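## Task

Pick up the small cardboard box on the desk and set it down on the counter that sits behind the shelving, without disturbing the stacked cartons (other obstacles may be moved). Only if the stacks leave no route to the counter, set the box on the coffee table's top instead. The coffee table must stand upright at the finish, the robot must not topple or be left tilted, and the box must stay put without the robot holding it.

## Robot and tools

Robot: a Rainbow Robotics RB-Y1 in a physics simulation. It has a wheeled base (two drive wheels, two rear casters, 0.66 m long, 0.58 m wide, front edge 0.10 m ahead of the wheel axle), a folding leg and torso, a head, and a left and a right arm, each ending in a parallel gripper. Loose objects may occasionally get nudged by the scene.

Frames: the base frame sits on the floor between the drive wheels, x forward, y left, z up. The chest point (on the spine, 0.08 m under the shoulders), left_hand and right_hand (midpoint between the finger pads) are reported in this frame. Fingers point along the hand's -z and close along its x. Reported hand positions get less accurate at long reach. base_odometry is relative to where the base started, counts wheel rotation only (slip looks like travel), heading -3.142 to 3.142, left positive.

execute_actions: argument actions is a list holding one action, or empty to just read state and images. An action may contain base, joints, or both, plus optional speeds and min_time_s; its parts start together. base holds exactly one relative command: translate_m (metres, -3 to 3, positive forward, an offset from the current spot) or rotate_rad (radians, -3.2 to 3.2, positive counter-clockwise seen from above). No sideways motion. joints is a single dictionary keyed by joint name, each value an absolute target (radians, grippers in metres), not an offset. Ranges: torso_squat_rad 0 to 1.2 (higher lowers the chest); torso_shift_rad -0.3 to 0.6 (positive pushes hips forward); torso_pitch_rad -0.2 to 1.4 (positive leans forward); torso_yaw_rad -1.5 to 1.5 (positive left); shoulder_pitch -2.356 to 2.356 (negative raises the arm forward); left_shoulder_roll_rad 0 to 3.141 (positive outward left), right_shoulder_roll_rad -3.141 to 0 (negative outward right); shoulder_yaw -2.094 to 2.094; elbow -2.617 to 0.01 (negative bends); forearm_roll -3.141 to 3.141; wrist_pitch -1.57 to 1.919 (negative tips the hand forward); hand_roll -2.705 to 2.705; left_gripper_m and right_gripper_m 0 to 0.1 (pad gap); head_pan_rad -0.523 to 0.523 (positive left); head_tilt_rad -0.35 to 1.57 (positive down). For both arms, yaw, forearm roll and hand roll share the same sign sense. Torso joints also obey combined limits: squat+shift <= 1.52; squat-shift+pitch <= 1.57; shift+0.5 pitch-0.4 squat <= 0.7; shift+0.3 pitch-0.5 squat <= 0.39; breaking one leaves the commanded torso joints short and off_target. speeds caps translate_m (0.05 to 0.4 m/s) or rotate_rad (0.1 to 1.509 rad/s) for that action; a base move needing over 8.667 s is refused. min_time_s (0.1 to 8) sets the minimum duration for arm and head motions. Actions end within 15 s. cameras selects images: head_camera, left_wrist_camera, right_wrist_camera, or all (default); [] gives none. Unknown keys or out-of-range values refuse the call entirely. A joint or base left out of an action may keep pushing toward an earlier target unseen.

wait: seconds (0 to 10); commands nothing, returns state and images. zoom_image: camera plus region [x0, y0, x1, y1] in pixels of that camera's latest full image, at most 504 by 504. finished_scene: scene number (1 or 2); ends the scene for good and reports success, then gives the next task.

Results: base_status and joint_status per motion: done (for the base, wheels turned the commanded amount even if slipping), off_target (resting short, may still push), contact_stop (torso or arm met firm resistance), time_out, limit_stop_at_<name>, limit_stop_at_own_body (self-collision guard halted it before contact), stopped_with_arm (torso halted because an arm contact-stopped). After contact_stop, time_out or stopped_with_arm, the entire group (torso joints; or one arm's seven joints) freezes and forgets its targets. "joint command not followed" with a cause line means an arm's targets were withheld (e.g. arm-to-arm clearance); gripper commands still run, and the robot may retry withheld targets later. on_its_own shows uncommanded parts; "held at" is a held target, not a position. Motor temperatures list per-arm values in joint_positions order; MOTOR HOT appears from 65 °C, and at 80 °C an OVER-TEMPERATURE FAULT brakes the robot (keys show limit_stop_at_motor_heat); resend targets afterward. A TORQUE FAULT (arm joint torque at its load limit: shoulders 65.8, elbow 33.8, wrist joints 23.5 N m, load included) freezes everything 10 s and skips the rest of the call.

Practice: grip by commanding an opening at least 0.005 m under the object's width; off_target on the gripper then is expected. After a stop, first back the arms off in a separate action, then the torso. If both hands hold one object and the torso contact-stops instantly with nothing in the way, resend every arm joint at its current reading, then retry the torso. The base does not stop on collision and can keep shoving furniture; the bent leg may protrude forward and can silently slide the robot back. Keep each arm under 3 kg and avoid heavy loads far forward, which can tip the robot. Never let the arms strike or press each other. Avoid drops, slams and hard pushes, keep the stacked cartons and the coffee table undisturbed and upright, and release the object so it rests stably before ending the scene. The robot holds its last command while you think.

Each tool is called after "Request:" as a command line: name --argument value for each argument, lists and objects as JSON in quotes; but a table of rows of numbers goes row by row, as --pt "numbers of a row", without its own name.

## Session

Request:
execute_actions --actions '[]'

Scene clock: 0.00 s.
Motor temperatures (°C, as the motors report them): left_arm=[32 35 35 33 35 32 36] | right_arm=[34 32 32 36 39 36 43]
base_odometry: x=+0.000 y=+0.000 heading=+0.000 (m, m, rad; odometry frame)
base_status: not commanded
joint_positions: torso_squat_rad=+0.350 torso_shift_rad=+0.000 torso_pitch_rad=+0.000 torso_yaw_rad=+0.000 left_shoulder_pitch_rad=+0.038 left_shoulder_roll_rad=+0.015 left_shoulder_yaw_rad=-0.034 left_elbow_rad=-0.218 left_forearm_roll_rad=+0.048 left_wrist_pitch_rad=-0.020 left_hand_roll_rad=-0.036 left_gripper_m=+0.099 right_shoulder_pitch_rad=-0.039 right_shoulder_roll_rad=-0.007 right_shoulder_yaw_rad=-0.005 right_elbow_rad=-0.099 right_forearm_roll_rad=+0.010 right_wrist_pitch_rad=+0.017 right_hand_roll_rad=-0.002 right_gripper_m=+0.100 head_pan_rad=+0.001 head_tilt_rad=+0.401
joint_status: not commanded
chest: x=-0.2283 y=-0.0007 z=+1.2475 quat_wxyz=(+1.000, +0.000, +0.000, +0.000) (m; base frame)
left_hand: x=-0.1449 y=+0.2288 z=+0.5676 quat_wxyz=(+0.995, +0.006, -0.101, -0.005) (m; base frame)
right_hand: x=-0.1553 y=-0.2251 z=+0.5660 quat_wxyz=(+0.998, -0.003, -0.060, +0.009) (m; base frame)
pictures: head_camera, left_wrist_camera, right_wrist_camera
Images, in order (width x height): head_camera 896x504, left_wrist_camera 644x364, right_wrist_camera 644x364.

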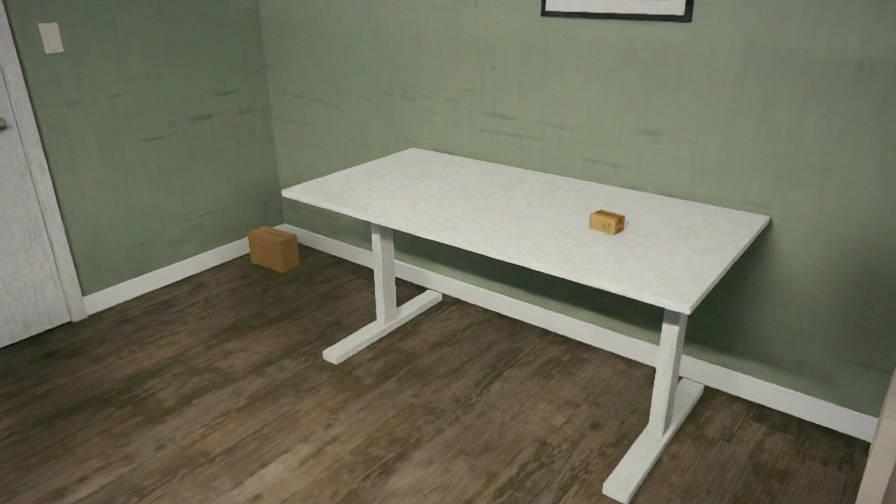

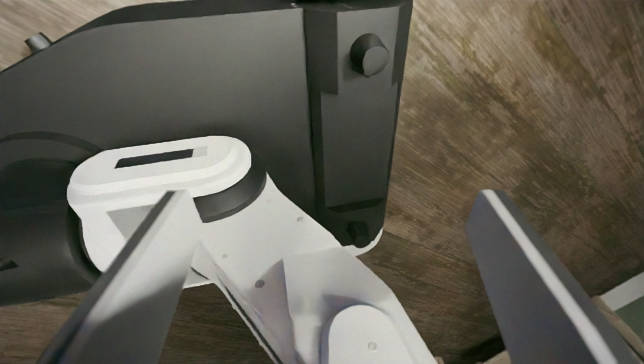

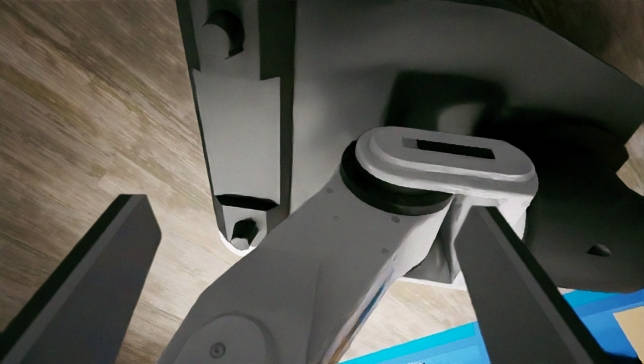

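Request:
execute_actions --actions '[{"base":{"rotate_rad":-1.4},"joints":{"head_tilt_rad":0.3}}]' --cameras '["head_camera"]'

Request:
execute_actions --actions '[{"base":{"rotate_rad":-1.4}}]' --cameras '["head_camera"]'

Request:
execute_actions --actions '[{"base":{"rotate_rad":-1.4}}]' --cameras '["head_camera"]'

Scene clock: 3.87 s.
Motor temperatures (°C, as the motors report them): left_arm=[32 35 35 33 35 32 36] | right_arm=[34 32 32 36 39 36 43]
base_odometry: x=+0.000 y=+0.000 heading=-1.399 (m, m, rad; odometry frame)
base_status: done
joint_positions: torso_squat_rad=+0.350 torso_shift_rad=+0.000 torso_pitch_rad=+0.000 torso_yaw_rad=+0.000 left_shoulder_pitch_rad=+0.038 left_shoulder_roll_rad=+0.015 left_shoulder_yaw_rad=-0.034 left_elbow_rad=-0.218 left_forearm_roll_rad=+0.048 left_wrist_pitch_rad=-0.020 left_hand_roll_rad=-0.036 left_gripper_m=+0.099 right_shoulder_pitch_rad=-0.039 right_shoulder_roll_rad=-0.007 right_shoulder_yaw_rad=-0.005 right_elbow_rad=-0.099 right_forearm_roll_rad=+0.010 right_wrist_pitch_rad=+0.017 right_hand_roll_rad=-0.002 right_gripper_m=+0.100 head_pan_rad=+0.001 head_tilt_rad=+0.300
joint_status: all done
chest: x=-0.2283 y=-0.0007 z=+1.2475 quat_wxyz=(+1.000, +0.000, +0.000, +0.000) (m; base frame)
left_hand: x=-0.1449 y=+0.2288 z=+0.5675 quat_wxyz=(+0.995, +0.006, -0.101, -0.005) (m; base frame)
right_hand: x=-0.1553 y=-0.2251 z=+0.5660 quat_wxyz=(+0.998, -0.003, -0.060, +0.009) (m; base frame)
pictures: head_camera
Images, in order (width x height): head_camera 896x504.

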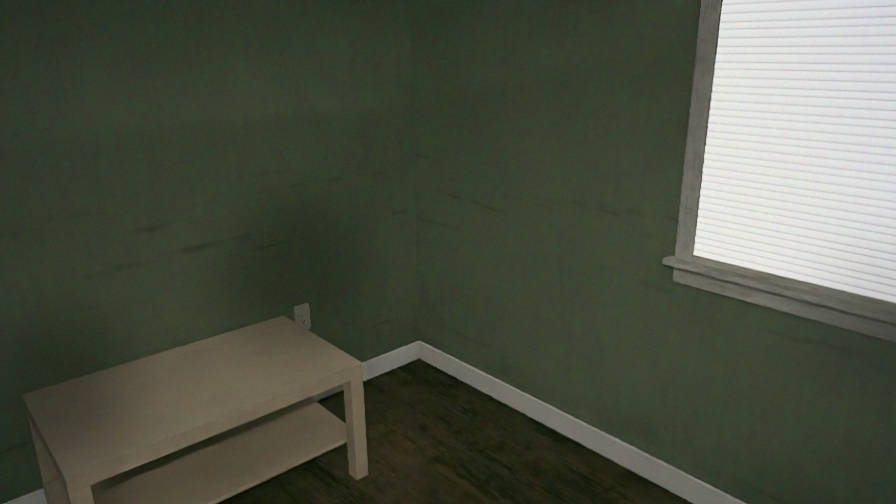

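Scene clock: 7.53 s.
Motor temperatures (°C, as the motors report them): left_arm=[32 35 35 33 35 32 36] | right_arm=[34 32 32 36 39 36 43]
base_odometry: x=+0.000 y=+0.000 heading=-2.799 (m, m, rad; odometry frame)
base_status: done
joint_positions: torso_squat_rad=+0.350 torso_shift_rad=+0.000 torso_pitch_rad=+0.000 torso_yaw_rad=+0.000 left_shoulder_pitch_rad=+0.038 left_shoulder_roll_rad=+0.015 left_shoulder_yaw_rad=-0.034 left_elbow_rad=-0.218 left_forearm_roll_rad=+0.048 left_wrist_pitch_rad=-0.020 left_hand_roll_rad=-0.036 left_gripper_m=+0.099 right_shoulder_pitch_rad=-0.039 right_shoulder_roll_rad=-0.007 right_shoulder_yaw_rad=-0.005 right_elbow_rad=-0.099 right_forearm_roll_rad=+0.010 right_wrist_pitch_rad=+0.017 right_hand_roll_rad=-0.002 right_gripper_m=+0.100 head_pan_rad=+0.001 head_tilt_rad=+0.300
joint_status: not commanded
chest: x=-0.2283 y=-0.0007 z=+1.2475 quat_wxyz=(+1.000, +0.000, +0.000, +0.000) (m; base frame)
left_hand: x=-0.1449 y=+0.2288 z=+0.5675 quat_wxyz=(+0.995, +0.006, -0.101, -0.005) (m; base frame)
right_hand: x=-0.1553 y=-0.2251 z=+0.5660 quat_wxyz=(+0.998, -0.003, -0.060, +0.009) (m; base frame)
pictures: head_camera
Images, in order (width x height): head_camera 896x504.

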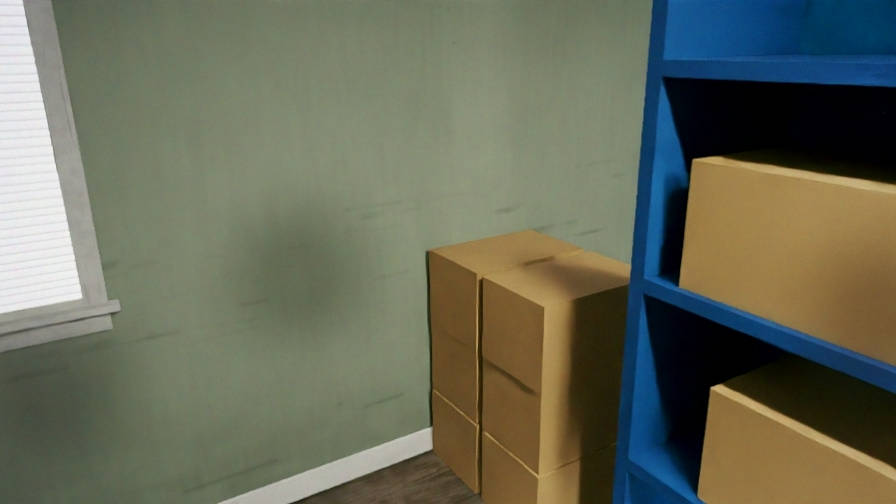

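Scene clock: 11.20 s.
Motor temperatures (°C, as the motors report them): left_arm=[32 35 35 33 35 32 36] | right_arm=[34 32 32 36 39 36 43]
base_odometry: x=+0.000 y=+0.000 heading=+2.085 (m, m, rad; odometry frame)
base_status: done
joint_positions: torso_squat_rad=+0.350 torso_shift_rad=+0.000 torso_pitch_rad=+0.000 torso_yaw_rad=+0.000 left_shoulder_pitch_rad=+0.038 left_shoulder_roll_rad=+0.015 left_shoulder_yaw_rad=-0.034 left_elbow_rad=-0.218 left_forearm_roll_rad=+0.048 left_wrist_pitch_rad=-0.020 left_hand_roll_rad=-0.036 left_gripper_m=+0.099 right_shoulder_pitch_rad=-0.039 right_shoulder_roll_rad=-0.007 right_shoulder_yaw_rad=-0.005 right_elbow_rad=-0.099 right_forearm_roll_rad=+0.010 right_wrist_pitch_rad=+0.017 right_hand_roll_rad=-0.002 right_gripper_m=+0.100 head_pan_rad=+0.001 head_tilt_rad=+0.300
joint_status: not commanded
chest: x=-0.2283 y=-0.0007 z=+1.2475 quat_wxyz=(+1.000, +0.000, +0.000, +0.000) (m; base frame)
left_hand: x=-0.1449 y=+0.2288 z=+0.5675 quat_wxyz=(+0.995, +0.006, -0.101, -0.005) (m; base frame)
right_hand: x=-0.1553 y=-0.2251 z=+0.5660 quat_wxyz=(+0.998, -0.003, -0.060, +0.009) (m; base frame)
pictures: head_camera
Images, in order (width x height): head_camera 896x504.

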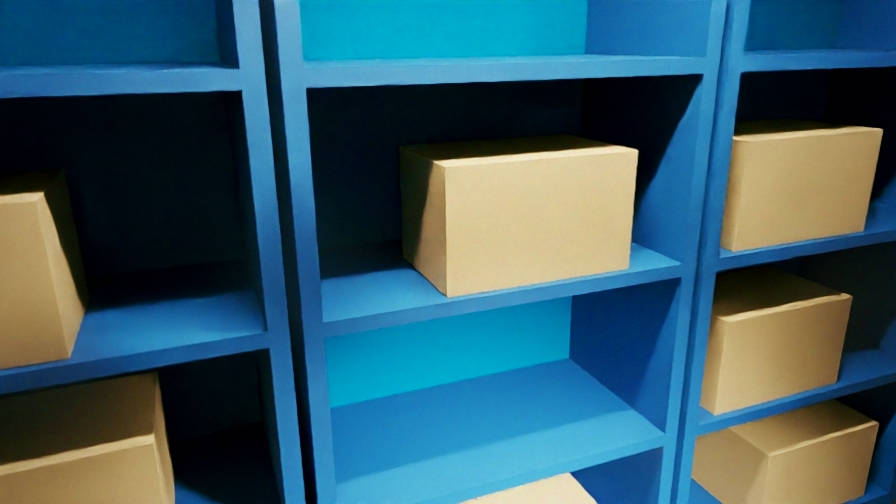

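Request:
execute_actions --actions '[{"base":{"rotate_rad":-0.9},"joints":{"head_tilt_rad":0.5}}]' --cameras '["head_camera"]'

Scene clock: 14.27 s.
Motor temperatures (°C, as the motors report them): left_arm=[32 35 35 33 35 32 36] | right_arm=[34 32 32 36 39 36 43]
base_odometry: x=+0.000 y=+0.000 heading=+1.185 (m, m, rad; odometry frame)
base_status: done
joint_positions: torso_squat_rad=+0.350 torso_shift_rad=+0.000 torso_pitch_rad=+0.000 torso_yaw_rad=+0.000 left_shoulder_pitch_rad=+0.038 left_shoulder_roll_rad=+0.015 left_shoulder_yaw_rad=-0.034 left_elbow_rad=-0.218 left_forearm_roll_rad=+0.048 left_wrist_pitch_rad=-0.020 left_hand_roll_rad=-0.036 left_gripper_m=+0.099 right_shoulder_pitch_rad=-0.039 right_shoulder_roll_rad=-0.007 right_shoulder_yaw_rad=-0.005 right_elbow_rad=-0.099 right_forearm_roll_rad=+0.010 right_wrist_pitch_rad=+0.017 right_hand_roll_rad=-0.002 right_gripper_m=+0.100 head_pan_rad=+0.001 head_tilt_rad=+0.500
joint_status: all done
chest: x=-0.2283 y=-0.0007 z=+1.2475 quat_wxyz=(+1.000, +0.000, +0.000, +0.000) (m; base frame)
left_hand: x=-0.1449 y=+0.2288 z=+0.5675 quat_wxyz=(+0.995, +0.006, -0.101, -0.005) (m; base frame)
right_hand: x=-0.1553 y=-0.2251 z=+0.5660 quat_wxyz=(+0.998, -0.003, -0.060, +0.009) (m; base frame)
pictures: head_camera
Images, in order (width x height): head_camera 896x504.

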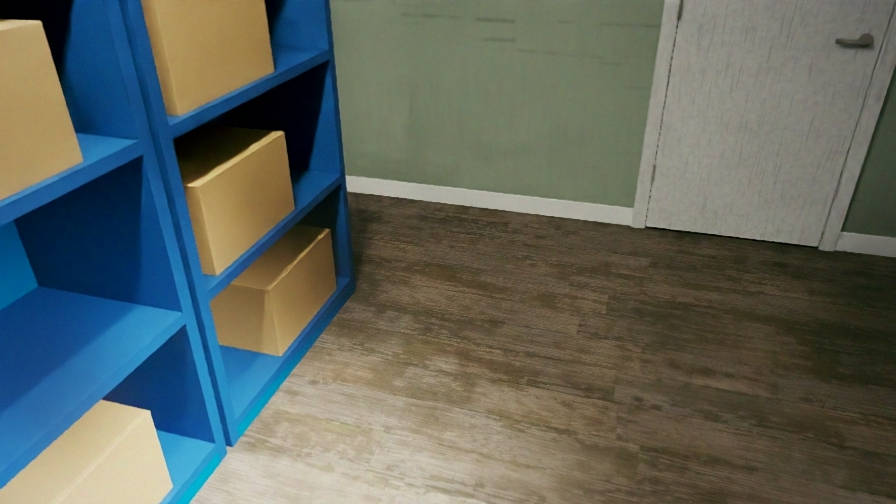

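Request:
execute_actions --actions '[{"base":{"rotate_rad":-0.265}}]' --cameras '[]'

Request:
execute_actions --actions '[{"base":{"translate_m":0.73}}]' --cameras '[]'

Request:
execute_actions --actions '[{"base":{"rotate_rad":-1.57},"joints":{"right_shoulder_pitch_rad":-0.3,"right_shoulder_roll_rad":-0.6,"right_elbow_rad":-2.0,"right_wrist_pitch_rad":0.6,"torso_squat_rad":0.1}}]'

Scene clock: 16.60 s.
Motor temperatures (°C, as the motors report them): left_arm=[32 35 35 33 35 32 36] | right_arm=[34 32 32 36 39 36 43]
base_odometry: x=+0.000 y=+0.000 heading=+0.921 (m, m, rad; odometry frame)
base_status: done
joint_positions: torso_squat_rad=+0.350 torso_shift_rad=+0.000 torso_pitch_rad=+0.000 torso_yaw_rad=+0.000 left_shoulder_pitch_rad=+0.038 left_shoulder_roll_rad=+0.015 left_shoulder_yaw_rad=-0.034 left_elbow_rad=-0.218 left_forearm_roll_rad=+0.048 left_wrist_pitch_rad=-0.020 left_hand_roll_rad=-0.036 left_gripper_m=+0.099 right_shoulder_pitch_rad=-0.039 right_shoulder_roll_rad=-0.007 right_shoulder_yaw_rad=-0.005 right_elbow_rad=-0.099 right_forearm_roll_rad=+0.010 right_wrist_pitch_rad=+0.017 right_hand_roll_rad=-0.002 right_gripper_m=+0.100 head_pan_rad=+0.001 head_tilt_rad=+0.500
joint_status: not commanded
chest: x=-0.2283 y=-0.0007 z=+1.2475 quat_wxyz=(+1.000, +0.000, +0.000, +0.000) (m; base frame)
left_hand: x=-0.1449 y=+0.2288 z=+0.5675 quat_wxyz=(+0.995, +0.006, -0.101, -0.005) (m; base frame)
right_hand: x=-0.1553 y=-0.2251 z=+0.5660 quat_wxyz=(+0.998, -0.003, -0.060, +0.009) (m; base frame)
pictures: none
No camera images: the call's "cameras" was empty. Leave "cameras" out to get every camera's image.

Scene clock: 19.73 s.
Motor temperatures (°C, as the motors report them): left_arm=[32 35 35 33 35 32 36] | right_arm=[34 32 32 36 39 36 43]
base_odometry: x=+0.442 y=+0.581 heading=+0.920 (m, m, rad; odometry frame)
base_status: done
joint_positions: torso_squat_rad=+0.350 torso_shift_rad=+0.000 torso_pitch_rad=+0.000 torso_yaw_rad=+0.000 left_shoulder_pitch_rad=+0.038 left_shoulder_roll_rad=+0.015 left_shoulder_yaw_rad=-0.034 left_elbow_rad=-0.218 left_forearm_roll_rad=+0.048 left_wrist_pitch_rad=-0.020 left_hand_roll_rad=-0.036 left_gripper_m=+0.099 right_shoulder_pitch_rad=-0.039 right_shoulder_roll_rad=-0.007 right_shoulder_yaw_rad=-0.005 right_elbow_rad=-0.099 right_forearm_roll_rad=+0.010 right_wrist_pitch_rad=+0.017 right_hand_roll_rad=-0.002 right_gripper_m=+0.100 head_pan_rad=+0.001 head_tilt_rad=+0.500
joint_status: not commanded
chest: x=-0.2283 y=-0.0007 z=+1.2475 quat_wxyz=(+1.000, +0.000, +0.000, +0.000) (m; base frame)
left_hand: x=-0.1449 y=+0.2288 z=+0.5675 quat_wxyz=(+0.995, +0.006, -0.101, -0.005) (m; base frame)
right_hand: x=-0.1553 y=-0.2251 z=+0.5660 quat_wxyz=(+0.998, -0.003, -0.060, +0.009) (m; base frame)
pictures: none
No camera images: the call's "cameras" was empty. Leave "cameras" out to get every camera's image.

Scene clock: 23.60 s.
Motor temperatures (°C, as the motors report them): left_arm=[32 35 35 33 35 32 36] | right_arm=[34 32 32 36 39 36 43]
base_odometry: x=+0.442 y=+0.581 heading=-0.649 (m, m, rad; odometry frame)
base_status: done
joint_positions: torso_squat_rad=+0.100 torso_shift_rad=+0.000 torso_pitch_rad=+0.000 torso_yaw_rad=+0.000 left_shoulder_pitch_rad=+0.038 left_shoulder_roll_rad=+0.015 left_shoulder_yaw_rad=-0.034 left_elbow_rad=-0.218 left_forearm_roll_rad=+0.048 left_wrist_pitch_rad=-0.020 left_hand_roll_rad=-0.036 left_gripper_m=+0.099 right_shoulder_pitch_rad=-0.300 right_shoulder_roll_rad=-0.600 right_shoulder_yaw_rad=-0.005 right_elbow_rad=-2.000 right_forearm_roll_rad=+0.010 right_wrist_pitch_rad=+0.600 right_hand_roll_rad=-0.002 right_gripper_m=+0.100 head_pan_rad=+0.001 head_tilt_rad=+0.500
joint_status: all done
chest: x=-0.2284 y=-0.0007 z=+1.2864 quat_wxyz=(+1.000, +0.000, +0.000, +0.000) (m; base frame)
left_hand: x=-0.1449 y=+0.2287 z=+0.6065 quat_wxyz=(+0.995, +0.006, -0.101, -0.005) (m; base frame)
right_hand: x=+0.3205 y=-0.3032 z=+1.3229 quat_wxyz=(+0.624, -0.224, -0.723, +0.192) (m; base frame)
pictures: head_camera, left_wrist_camera, right_wrist_camera
Images, in order (width x height): head_camera 896x504, left_wrist_camera 644x364, right_wrist_camera 644x364.

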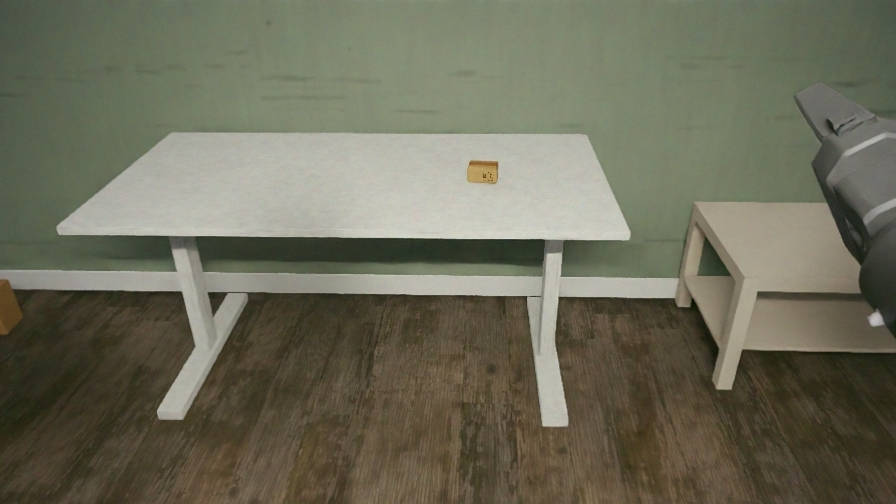

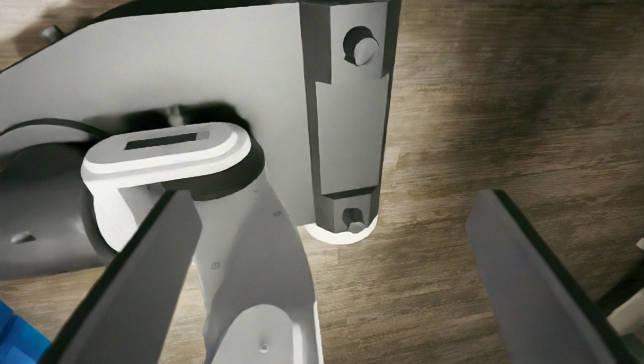

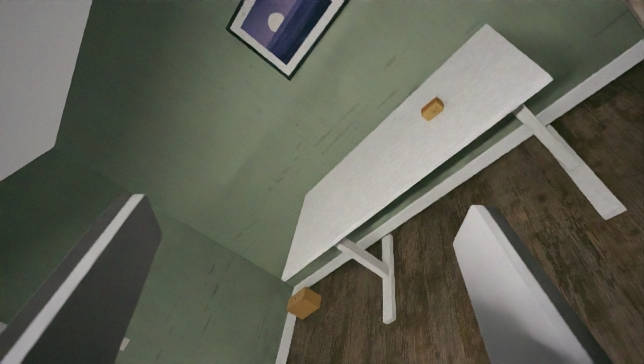

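Request:
execute_actions --actions '[{"base":{"translate_m":0.75},"joints":{"right_shoulder_pitch_rad":-1.5,"right_shoulder_roll_rad":-0.05,"right_elbow_rad":-0.5,"right_wrist_pitch_rad":1.6,"torso_pitch_rad":0.4,"head_tilt_rad":0.5}}]'

Scene clock: 27.17 s.
Motor temperatures (°C, as the motors report them): left_arm=[32 35 35 33 35 32 36] | right_arm=[34 32 32 36 39 36 43]
base_odometry: x=+1.039 y=+0.127 heading=-0.650 (m, m, rad; odometry frame)
base_status: done
joint_positions: torso_squat_rad=+0.100 torso_shift_rad=+0.000 torso_pitch_rad=+0.400 torso_yaw_rad=+0.000 left_shoulder_pitch_rad=+0.038 left_shoulder_roll_rad=+0.015 left_shoulder_yaw_rad=-0.034 left_elbow_rad=-0.218 left_forearm_roll_rad=+0.048 left_wrist_pitch_rad=-0.020 left_hand_roll_rad=-0.036 left_gripper_m=+0.099 right_shoulder_pitch_rad=-1.500 right_shoulder_roll_rad=-0.050 right_shoulder_yaw_rad=-0.005 right_elbow_rad=-0.500 right_forearm_roll_rad=+0.010 right_wrist_pitch_rad=+1.600 right_hand_roll_rad=-0.002 right_gripper_m=+0.100 head_pan_rad=+0.001 head_tilt_rad=+0.500
joint_status: all done
chest: x=-0.1078 y=-0.0007 z=+1.2620 quat_wxyz=(+0.980, +0.000, +0.199, +0.000) (m; base frame)
left_hand: x=-0.2960 y=+0.2288 z=+0.6034 quat_wxyz=(+0.995, +0.005, +0.099, -0.006) (m; base frame)
right_hand: x=+0.3951 y=-0.0916 z=+0.9462 quat_wxyz=(+0.976, -0.094, +0.025, +0.196) (m; base frame)
pictures: head_camera, left_wrist_camera, right_wrist_camera
Images, in order (width x height): head_camera 896x504, left_wrist_camera 644x364, right_wrist_camera 644x364.

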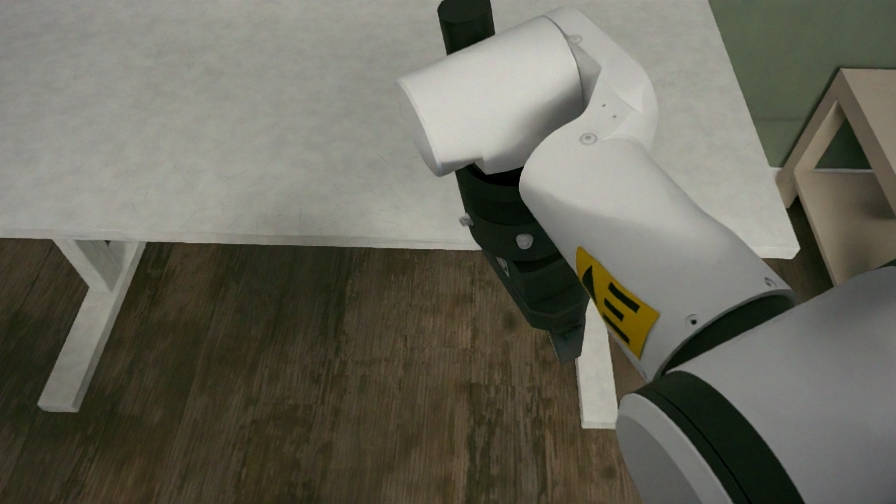

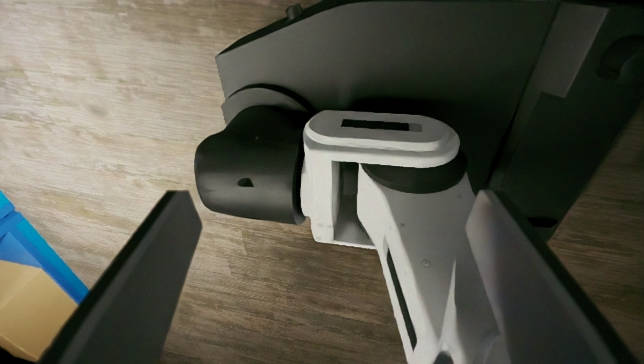

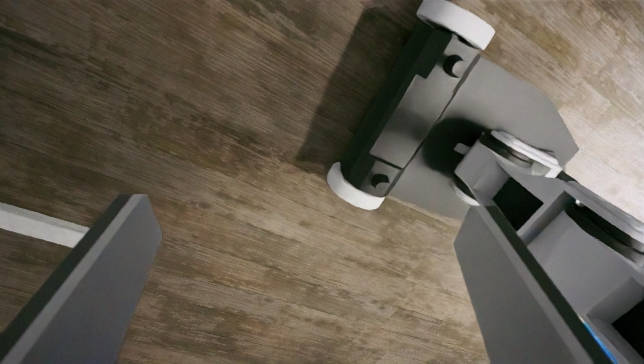

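Request:
execute_actions --actions '[{"base":{"translate_m":0.45},"joints":{"right_shoulder_roll_rad":-0.3,"right_hand_roll_rad":-0.4,"head_pan_rad":0.2}}]'

Scene clock: 29.77 s.
Motor temperatures (°C, as the motors report them): left_arm=[32 35 35 33 35 32 36] | right_arm=[34 32 32 36 39 36 43]
base_odometry: x=+1.397 y=-0.145 heading=-0.650 (m, m, rad; odometry frame)
base_status: done
joint_positions: torso_squat_rad=+0.100 torso_shift_rad=+0.000 torso_pitch_rad=+0.400 torso_yaw_rad=+0.000 left_shoulder_pitch_rad=+0.038 left_shoulder_roll_rad=+0.015 left_shoulder_yaw_rad=-0.034 left_elbow_rad=-0.218 left_forearm_roll_rad=+0.048 left_wrist_pitch_rad=-0.020 left_hand_roll_rad=-0.036 left_gripper_m=+0.099 right_shoulder_pitch_rad=-1.500 right_shoulder_roll_rad=-0.300 right_shoulder_yaw_rad=-0.005 right_elbow_rad=-0.500 right_forearm_roll_rad=+0.010 right_wrist_pitch_rad=+1.600 right_hand_roll_rad=-0.400 right_gripper_m=+0.100 head_pan_rad=+0.200 head_tilt_rad=+0.500
joint_status: all done
chest: x=-0.1078 y=-0.0007 z=+1.2620 quat_wxyz=(+0.980, +0.000, +0.199, +0.000) (m; base frame)
left_hand: x=-0.2960 y=+0.2288 z=+0.6034 quat_wxyz=(+0.995, +0.005, +0.099, -0.006) (m; base frame)
right_hand: x=+0.4390 y=-0.2356 z=+0.9823 quat_wxyz=(+0.982, -0.149, -0.027, -0.109) (m; base frame)
pictures: head_camera, left_wrist_camera, right_wrist_camera
Images, in order (width x height): head_camera 896x504, left_wrist_camera 644x364, right_wrist_camera 644x364.

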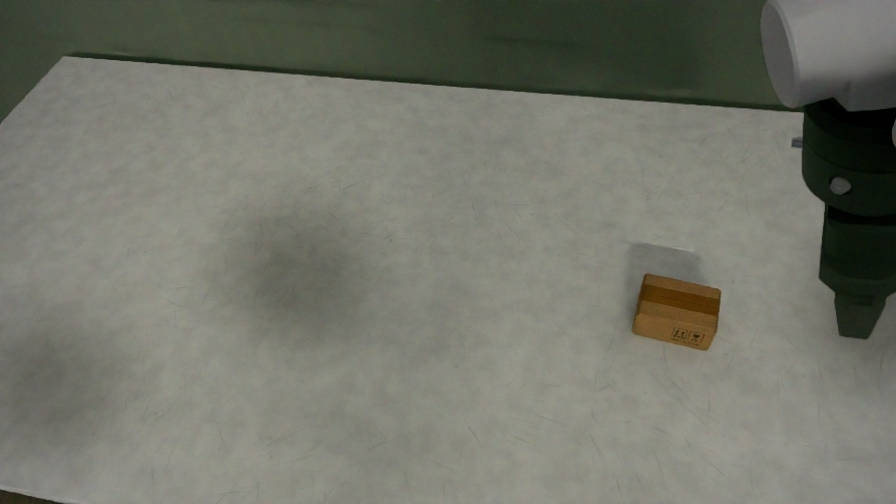

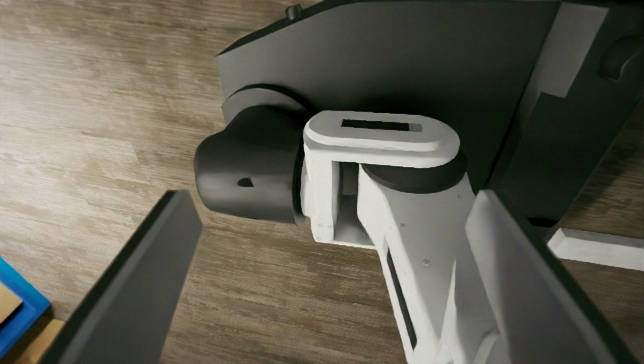

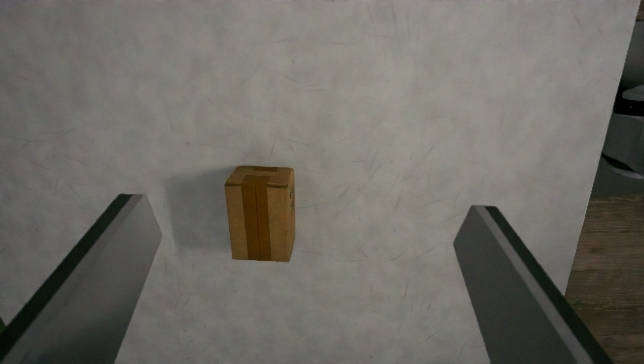

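Request:
execute_actions --actions '[{"joints":{"torso_squat_rad":0.55,"right_shoulder_roll_rad":-0.22,"right_hand_roll_rad":-0.3}}]'

Scene clock: 32.27 s.
Motor temperatures (°C, as the motors report them): left_arm=[32 35 35 33 35 32 36] | right_arm=[34 32 32 36 39 36 43]
base_odometry: x=+1.397 y=-0.145 heading=-0.650 (m, m, rad; odometry frame)
base_status: not commanded
joint_positions: torso_squat_rad=+0.550 torso_shift_rad=+0.000 torso_pitch_rad=+0.400 torso_yaw_rad=+0.000 left_shoulder_pitch_rad=+0.038 left_shoulder_roll_rad=+0.015 left_shoulder_yaw_rad=-0.034 left_elbow_rad=-0.218 left_forearm_roll_rad=+0.048 left_wrist_pitch_rad=-0.020 left_hand_roll_rad=-0.036 left_gripper_m=+0.099 right_shoulder_pitch_rad=-1.500 right_shoulder_roll_rad=-0.220 right_shoulder_yaw_rad=-0.005 right_elbow_rad=-0.500 right_forearm_roll_rad=+0.010 right_wrist_pitch_rad=+1.600 right_hand_roll_rad=-0.300 right_gripper_m=+0.100 head_pan_rad=+0.200 head_tilt_rad=+0.500
joint_status: all done
chest: x=-0.1078 y=-0.0006 z=+1.1623 quat_wxyz=(+0.980, +0.000, +0.199, +0.000) (m; base frame)
left_hand: x=-0.2960 y=+0.2288 z=+0.5036 quat_wxyz=(+0.995, +0.005, +0.099, -0.006) (m; base frame)
right_hand: x=+0.4286 y=-0.1888 z=+0.8690 quat_wxyz=(+0.991, -0.133, -0.010, -0.025) (m; base frame)
pictures: head_camera, left_wrist_camera, right_wrist_camera
Images, in order (width x height): head_camera 896x504, left_wrist_camera 644x364, right_wrist_camera 644x364.

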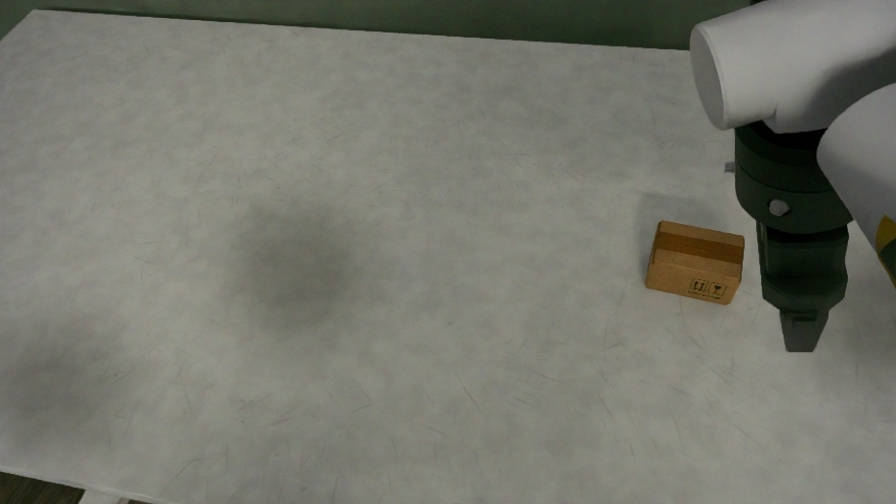

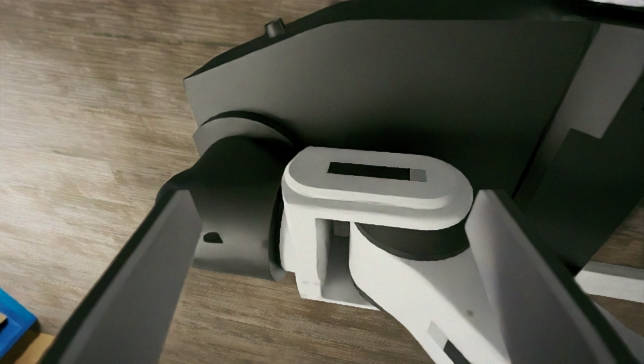

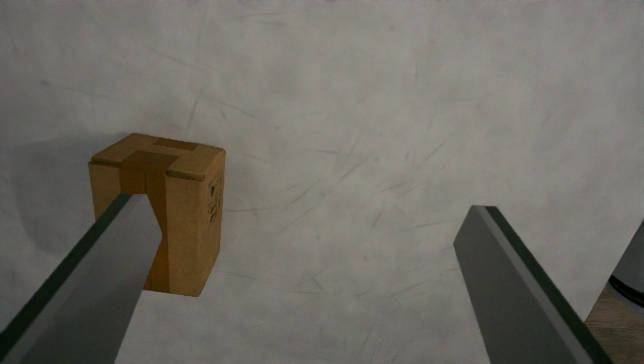

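Request:
execute_actions --actions '[{"base":{"translate_m":0.08},"joints":{"right_hand_roll_rad":-0.38}}]' --cameras '["right_wrist_camera"]'

Request:
execute_actions --actions '[{"joints":{"torso_squat_rad":0.68}}]'

Scene clock: 34.50 s.
Motor temperatures (°C, as the motors report them): left_arm=[32 35 35 33 35 32 36] | right_arm=[34 32 32 36 39 36 43]
base_odometry: x=+1.461 y=-0.193 heading=-0.650 (m, m, rad; odometry frame)
base_status: done
joint_positions: torso_squat_rad=+0.550 torso_shift_rad=+0.000 torso_pitch_rad=+0.400 torso_yaw_rad=+0.000 left_shoulder_pitch_rad=+0.038 left_shoulder_roll_rad=+0.015 left_shoulder_yaw_rad=-0.034 left_elbow_rad=-0.218 left_forearm_roll_rad=+0.048 left_wrist_pitch_rad=-0.020 left_hand_roll_rad=-0.036 left_gripper_m=+0.099 right_shoulder_pitch_rad=-1.500 right_shoulder_roll_rad=-0.220 right_shoulder_yaw_rad=-0.005 right_elbow_rad=-0.500 right_forearm_roll_rad=+0.010 right_wrist_pitch_rad=+1.600 right_hand_roll_rad=-0.380 right_gripper_m=+0.100 head_pan_rad=+0.200 head_tilt_rad=+0.500
joint_status: all done
chest: x=-0.1077 y=-0.0006 z=+1.1623 quat_wxyz=(+0.980, +0.000, +0.199, +0.000) (m; base frame)
left_hand: x=-0.2960 y=+0.2288 z=+0.5036 quat_wxyz=(+0.995, +0.005, +0.099, -0.006) (m; base frame)
right_hand: x=+0.4286 y=-0.1888 z=+0.8689 quat_wxyz=(+0.989, -0.133, -0.015, -0.065) (m; base frame)
pictures: right_wrist_camera
Images, in order (width x height): right_wrist_camera 644x364.

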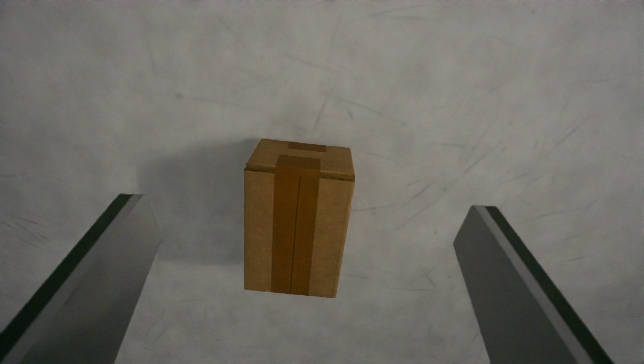

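Scene clock: 35.70 s.
Motor temperatures (°C, as the motors report them): left_arm=[32 35 35 33 35 32 36] | right_arm=[34 32 32 36 39 36 43]
base_odometry: x=+1.461 y=-0.193 heading=-0.650 (m, m, rad; odometry frame)
base_status: not commanded
joint_positions: torso_squat_rad=+0.680 torso_shift_rad=+0.000 torso_pitch_rad=+0.400 torso_yaw_rad=+0.000 left_shoulder_pitch_rad=+0.038 left_shoulder_roll_rad=+0.015 left_shoulder_yaw_rad=-0.034 left_elbow_rad=-0.218 left_forearm_roll_rad=+0.048 left_wrist_pitch_rad=-0.020 left_hand_roll_rad=-0.036 left_gripper_m=+0.099 right_shoulder_pitch_rad=-1.500 right_shoulder_roll_rad=-0.220 right_shoulder_yaw_rad=-0.005 right_elbow_rad=-0.500 right_forearm_roll_rad=+0.010 right_wrist_pitch_rad=+1.600 right_hand_roll_rad=-0.380 right_gripper_m=+0.100 head_pan_rad=+0.200 head_tilt_rad=+0.500
joint_status: all done
chest: x=-0.1078 y=-0.0006 z=+1.1098 quat_wxyz=(+0.980, +0.000, +0.199, +0.000) (m; base frame)
left_hand: x=-0.2959 y=+0.2289 z=+0.4512 quat_wxyz=(+0.995, +0.005, +0.099, -0.006) (m; base frame)
right_hand: x=+0.4286 y=-0.1888 z=+0.8165 quat_wxyz=(+0.989, -0.133, -0.015, -0.065) (m; base frame)
pictures: head_camera, left_wrist_camera, right_wrist_camera
Images, in order (width x height): head_camera 896x504, left_wrist_camera 644x364, right_wrist_camera 644x364.

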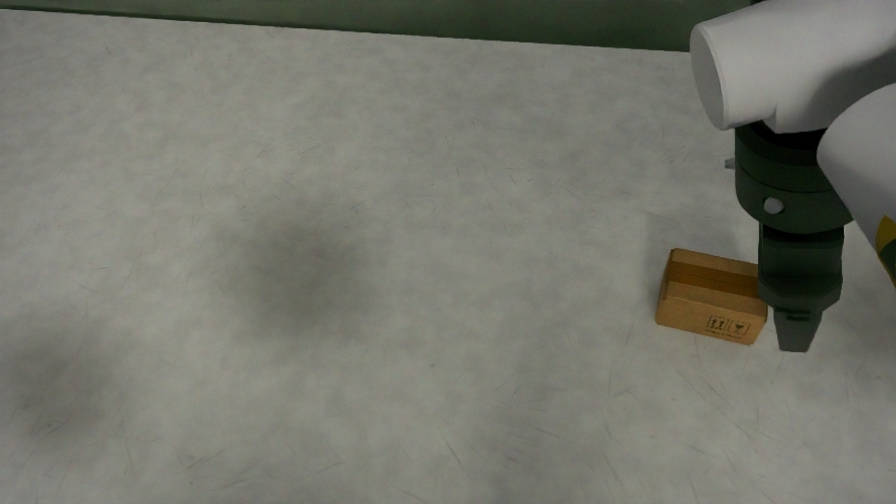

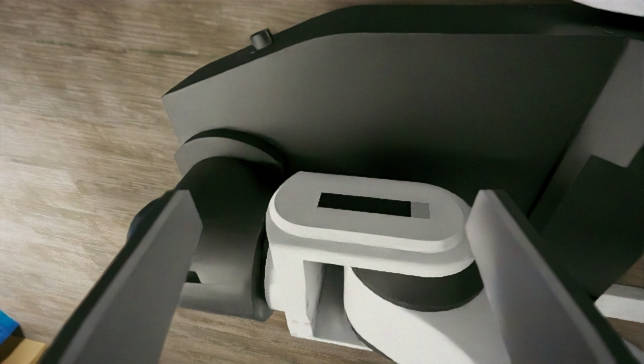

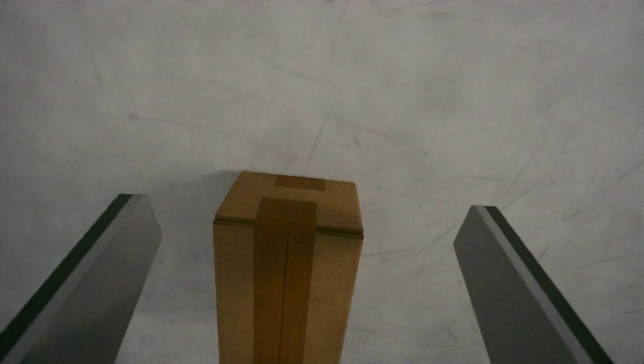

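Request:
execute_actions --actions '[{"joints":{"torso_yaw_rad":0.06,"right_hand_roll_rad":-0.44}}]' --cameras '[]'

Request:
execute_actions --actions '[{"joints":{"torso_squat_rad":0.76}}]'

Scene clock: 36.57 s.
Motor temperatures (°C, as the motors report them): left_arm=[32 35 35 33 35 32 36] | right_arm=[34 32 32 36 39 36 43]
base_odometry: x=+1.461 y=-0.193 heading=-0.650 (m, m, rad; odometry frame)
base_status: not commanded
joint_positions: torso_squat_rad=+0.680 torso_shift_rad=+0.000 torso_pitch_rad=+0.400 torso_yaw_rad=+0.060 left_shoulder_pitch_rad=+0.038 left_shoulder_roll_rad=+0.015 left_shoulder_yaw_rad=-0.034 left_elbow_rad=-0.218 left_forearm_roll_rad=+0.048 left_wrist_pitch_rad=-0.020 left_hand_roll_rad=-0.036 left_gripper_m=+0.099 right_shoulder_pitch_rad=-1.500 right_shoulder_roll_rad=-0.220 right_shoulder_yaw_rad=-0.005 right_elbow_rad=-0.500 right_forearm_roll_rad=+0.010 right_wrist_pitch_rad=+1.600 right_hand_roll_rad=-0.440 right_gripper_m=+0.100 head_pan_rad=+0.200 head_tilt_rad=+0.500
joint_status: all done
chest: x=-0.1078 y=-0.0006 z=+1.1098 quat_wxyz=(+0.980, +0.006, +0.198, +0.030) (m; base frame)
left_hand: x=-0.3087 y=+0.2334 z=+0.4565 quat_wxyz=(+0.995, +0.014, +0.099, +0.022) (m; base frame)
right_hand: x=+0.4380 y=-0.1521 z=+0.8126 quat_wxyz=(+0.990, -0.120, -0.022, -0.068) (m; base frame)
pictures: none
No camera images: the call's "cameras" was empty. Leave "cameras" out to get every camera's image.

Scene clock: 37.57 s.
Motor temperatures (°C, as the motors report them): left_arm=[32 35 35 33 35 32 36] | right_arm=[34 32 32 36 39 36 43]
base_odometry: x=+1.461 y=-0.193 heading=-0.650 (m, m, rad; odometry frame)
base_status: not commanded
joint_positions: torso_squat_rad=+0.760 torso_shift_rad=+0.000 torso_pitch_rad=+0.400 torso_yaw_rad=+0.060 left_shoulder_pitch_rad=+0.038 left_shoulder_roll_rad=+0.015 left_shoulder_yaw_rad=-0.034 left_elbow_rad=-0.218 left_forearm_roll_rad=+0.048 left_wrist_pitch_rad=-0.020 left_hand_roll_rad=-0.036 left_gripper_m=+0.099 right_shoulder_pitch_rad=-1.500 right_shoulder_roll_rad=-0.220 right_shoulder_yaw_rad=-0.005 right_elbow_rad=-0.500 right_forearm_roll_rad=+0.010 right_wrist_pitch_rad=+1.600 right_hand_roll_rad=-0.440 right_gripper_m=+0.100 head_pan_rad=+0.200 head_tilt_rad=+0.500
joint_status: all done
chest: x=-0.1078 y=-0.0006 z=+1.0729 quat_wxyz=(+0.980, +0.006, +0.198, +0.030) (m; base frame)
left_hand: x=-0.3086 y=+0.2335 z=+0.4196 quat_wxyz=(+0.995, +0.014, +0.099, +0.022) (m; base frame)
right_hand: x=+0.4380 y=-0.1521 z=+0.7757 quat_wxyz=(+0.990, -0.120, -0.022, -0.068) (m; base frame)
pictures: head_camera, left_wrist_camera, right_wrist_camera
Images, in order (width x height): head_camera 896x504, left_wrist_camera 644x364, right_wrist_camera 644x364.

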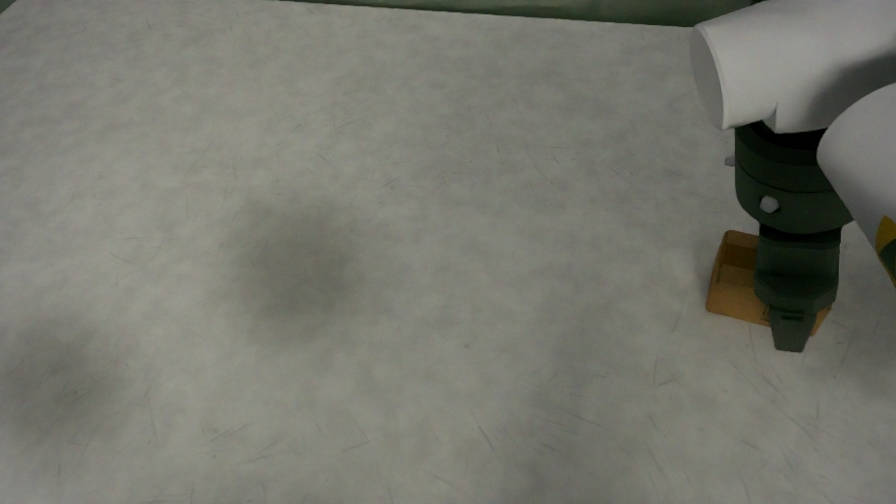

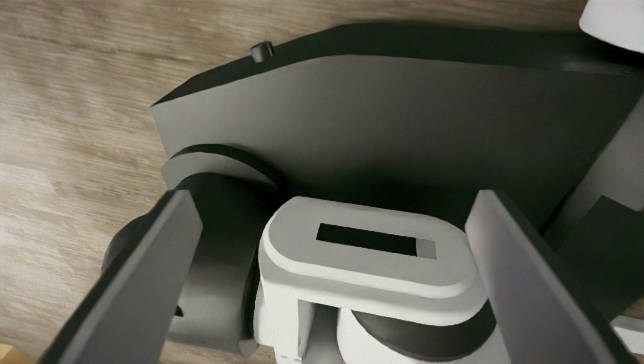

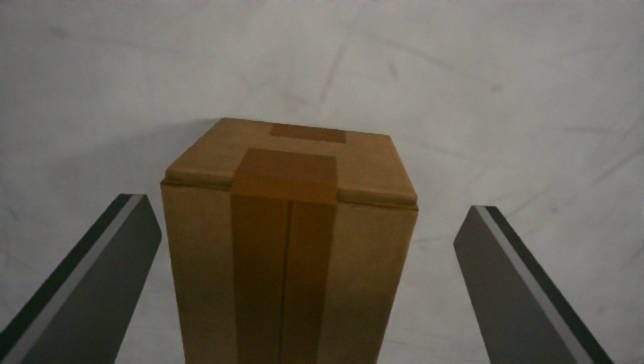

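A bit lower, then grip and lift.

Request:
execute_actions --actions '[{"joints":{"torso_squat_rad":0.8}}]' --cameras '[]'

Request:
execute_actions --actions '[{"joints":{"right_gripper_m":0.04}}]' --cameras '["right_wrist_camera"]'

Request:
execute_actions --actions '[{"joints":{"torso_squat_rad":0.2,"torso_yaw_rad":0}}]' --cameras '["right_wrist_camera"]'

Scene clock: 38.67 s.
Motor temperatures (°C, as the motors report them): left_arm=[32 35 35 33 35 32 36] | right_arm=[34 32 32 36 39 36 43]
base_odometry: x=+1.461 y=-0.193 heading=-0.650 (m, m, rad; odometry frame)
base_status: not commanded
joint_positions: torso_squat_rad=+0.800 torso_shift_rad=+0.000 torso_pitch_rad=+0.400 torso_yaw_rad=+0.060 left_shoulder_pitch_rad=+0.038 left_shoulder_roll_rad=+0.015 left_shoulder_yaw_rad=-0.034 left_elbow_rad=-0.218 left_forearm_roll_rad=+0.048 left_wrist_pitch_rad=-0.020 left_hand_roll_rad=-0.036 left_gripper_m=+0.099 right_shoulder_pitch_rad=-1.501 right_shoulder_roll_rad=-0.220 right_shoulder_yaw_rad=-0.005 right_elbow_rad=-0.500 right_forearm_roll_rad=+0.010 right_wrist_pitch_rad=+1.600 right_hand_roll_rad=-0.440 right_gripper_m=+0.100 head_pan_rad=+0.200 head_tilt_rad=+0.500
joint_status: all done
chest: x=-0.1078 y=-0.0005 z=+1.0532 quat_wxyz=(+0.980, +0.006, +0.198, +0.030) (m; base frame)
left_hand: x=-0.3086 y=+0.2335 z=+0.3999 quat_wxyz=(+0.995, +0.014, +0.099, +0.022) (m; base frame)
right_hand: x=+0.4381 y=-0.1520 z=+0.7563 quat_wxyz=(+0.990, -0.120, -0.022, -0.068) (m; base frame)
pictures: none
No camera images: the call's "cameras" was empty. Leave "cameras" out to get every camera's image.

Scene clock: 39.73 s.
Motor temperatures (°C, as the motors report them): left_arm=[32 35 35 33 35 32 36] | right_arm=[34 32 32 36 39 36 43]
base_odometry: x=+1.461 y=-0.193 heading=-0.650 (m, m, rad; odometry frame)
base_status: not commanded
joint_positions: torso_squat_rad=+0.800 torso_shift_rad=+0.000 torso_pitch_rad=+0.400 torso_yaw_rad=+0.060 left_shoulder_pitch_rad=+0.038 left_shoulder_roll_rad=+0.015 left_shoulder_yaw_rad=-0.034 left_elbow_rad=-0.218 left_forearm_roll_rad=+0.048 left_wrist_pitch_rad=-0.020 left_hand_roll_rad=-0.036 left_gripper_m=+0.099 right_shoulder_pitch_rad=-1.501 right_shoulder_roll_rad=-0.220 right_shoulder_yaw_rad=-0.005 right_elbow_rad=-0.500 right_forearm_roll_rad=+0.010 right_wrist_pitch_rad=+1.600 right_hand_roll_rad=-0.440 right_gripper_m=+0.061 head_pan_rad=+0.200 head_tilt_rad=+0.500
joint_status: right_gripper_m off_target (ended at +0.061, target +0.040)
chest: x=-0.1078 y=-0.0005 z=+1.0532 quat_wxyz=(+0.980, +0.006, +0.198, +0.030) (m; base frame)
left_hand: x=-0.3086 y=+0.2335 z=+0.3999 quat_wxyz=(+0.995, +0.014, +0.099, +0.022) (m; base frame)
right_hand: x=+0.4381 y=-0.1520 z=+0.7563 quat_wxyz=(+0.990, -0.120, -0.022, -0.068) (m; base frame)
pictures: right_wrist_camera
Images, in order (width x height): right_wrist_camera 644x364.

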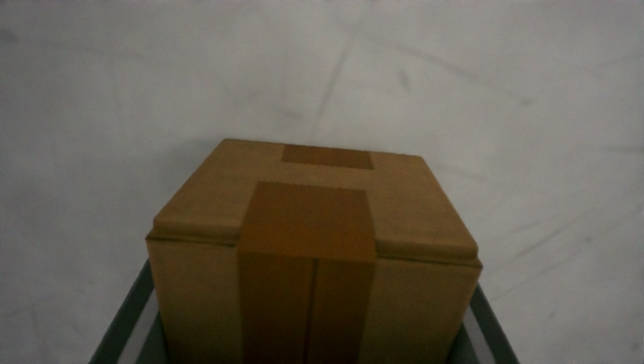

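Scene clock: 42.50 s.
Motor temperatures (°C, as the motors report them): left_arm=[32 35 35 33 35 32 36] | right_arm=[34 32 32 36 39 36 43]
base_odometry: x=+1.461 y=-0.193 heading=-0.650 (m, m, rad; odometry frame)
base_status: not commanded
joint_positions: torso_squat_rad=+0.200 torso_shift_rad=+0.000 torso_pitch_rad=+0.400 torso_yaw_rad=+0.000 left_shoulder_pitch_rad=+0.038 left_shoulder_roll_rad=+0.015 left_shoulder_yaw_rad=-0.034 left_elbow_rad=-0.218 left_forearm_roll_rad=+0.048 left_wrist_pitch_rad=-0.020 left_hand_roll_rad=-0.036 left_gripper_m=+0.099 right_shoulder_pitch_rad=-1.501 right_shoulder_roll_rad=-0.220 right_shoulder_yaw_rad=-0.005 right_elbow_rad=-0.500 right_forearm_roll_rad=+0.010 right_wrist_pitch_rad=+1.600 right_hand_roll_rad=-0.440 right_gripper_m=+0.061 head_pan_rad=+0.200 head_tilt_rad=+0.500
joint_status: all done
chest: x=-0.1078 y=-0.0007 z=+1.2516 quat_wxyz=(+0.980, +0.000, +0.199, +0.000) (m; base frame)
left_hand: x=-0.2960 y=+0.2288 z=+0.5929 quat_wxyz=(+0.995, +0.005, +0.099, -0.006) (m; base frame)
right_hand: x=+0.4286 y=-0.1890 z=+0.9583 quat_wxyz=(+0.987, -0.132, -0.019, -0.095) (m; base frame)
pictures: right_wrist_camera
Images, in order (width x height): right_wrist_camera 644x364.

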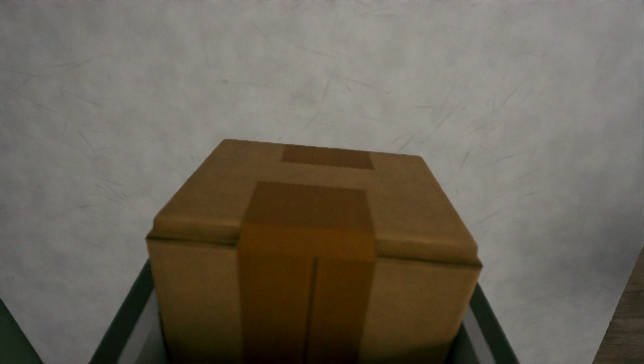

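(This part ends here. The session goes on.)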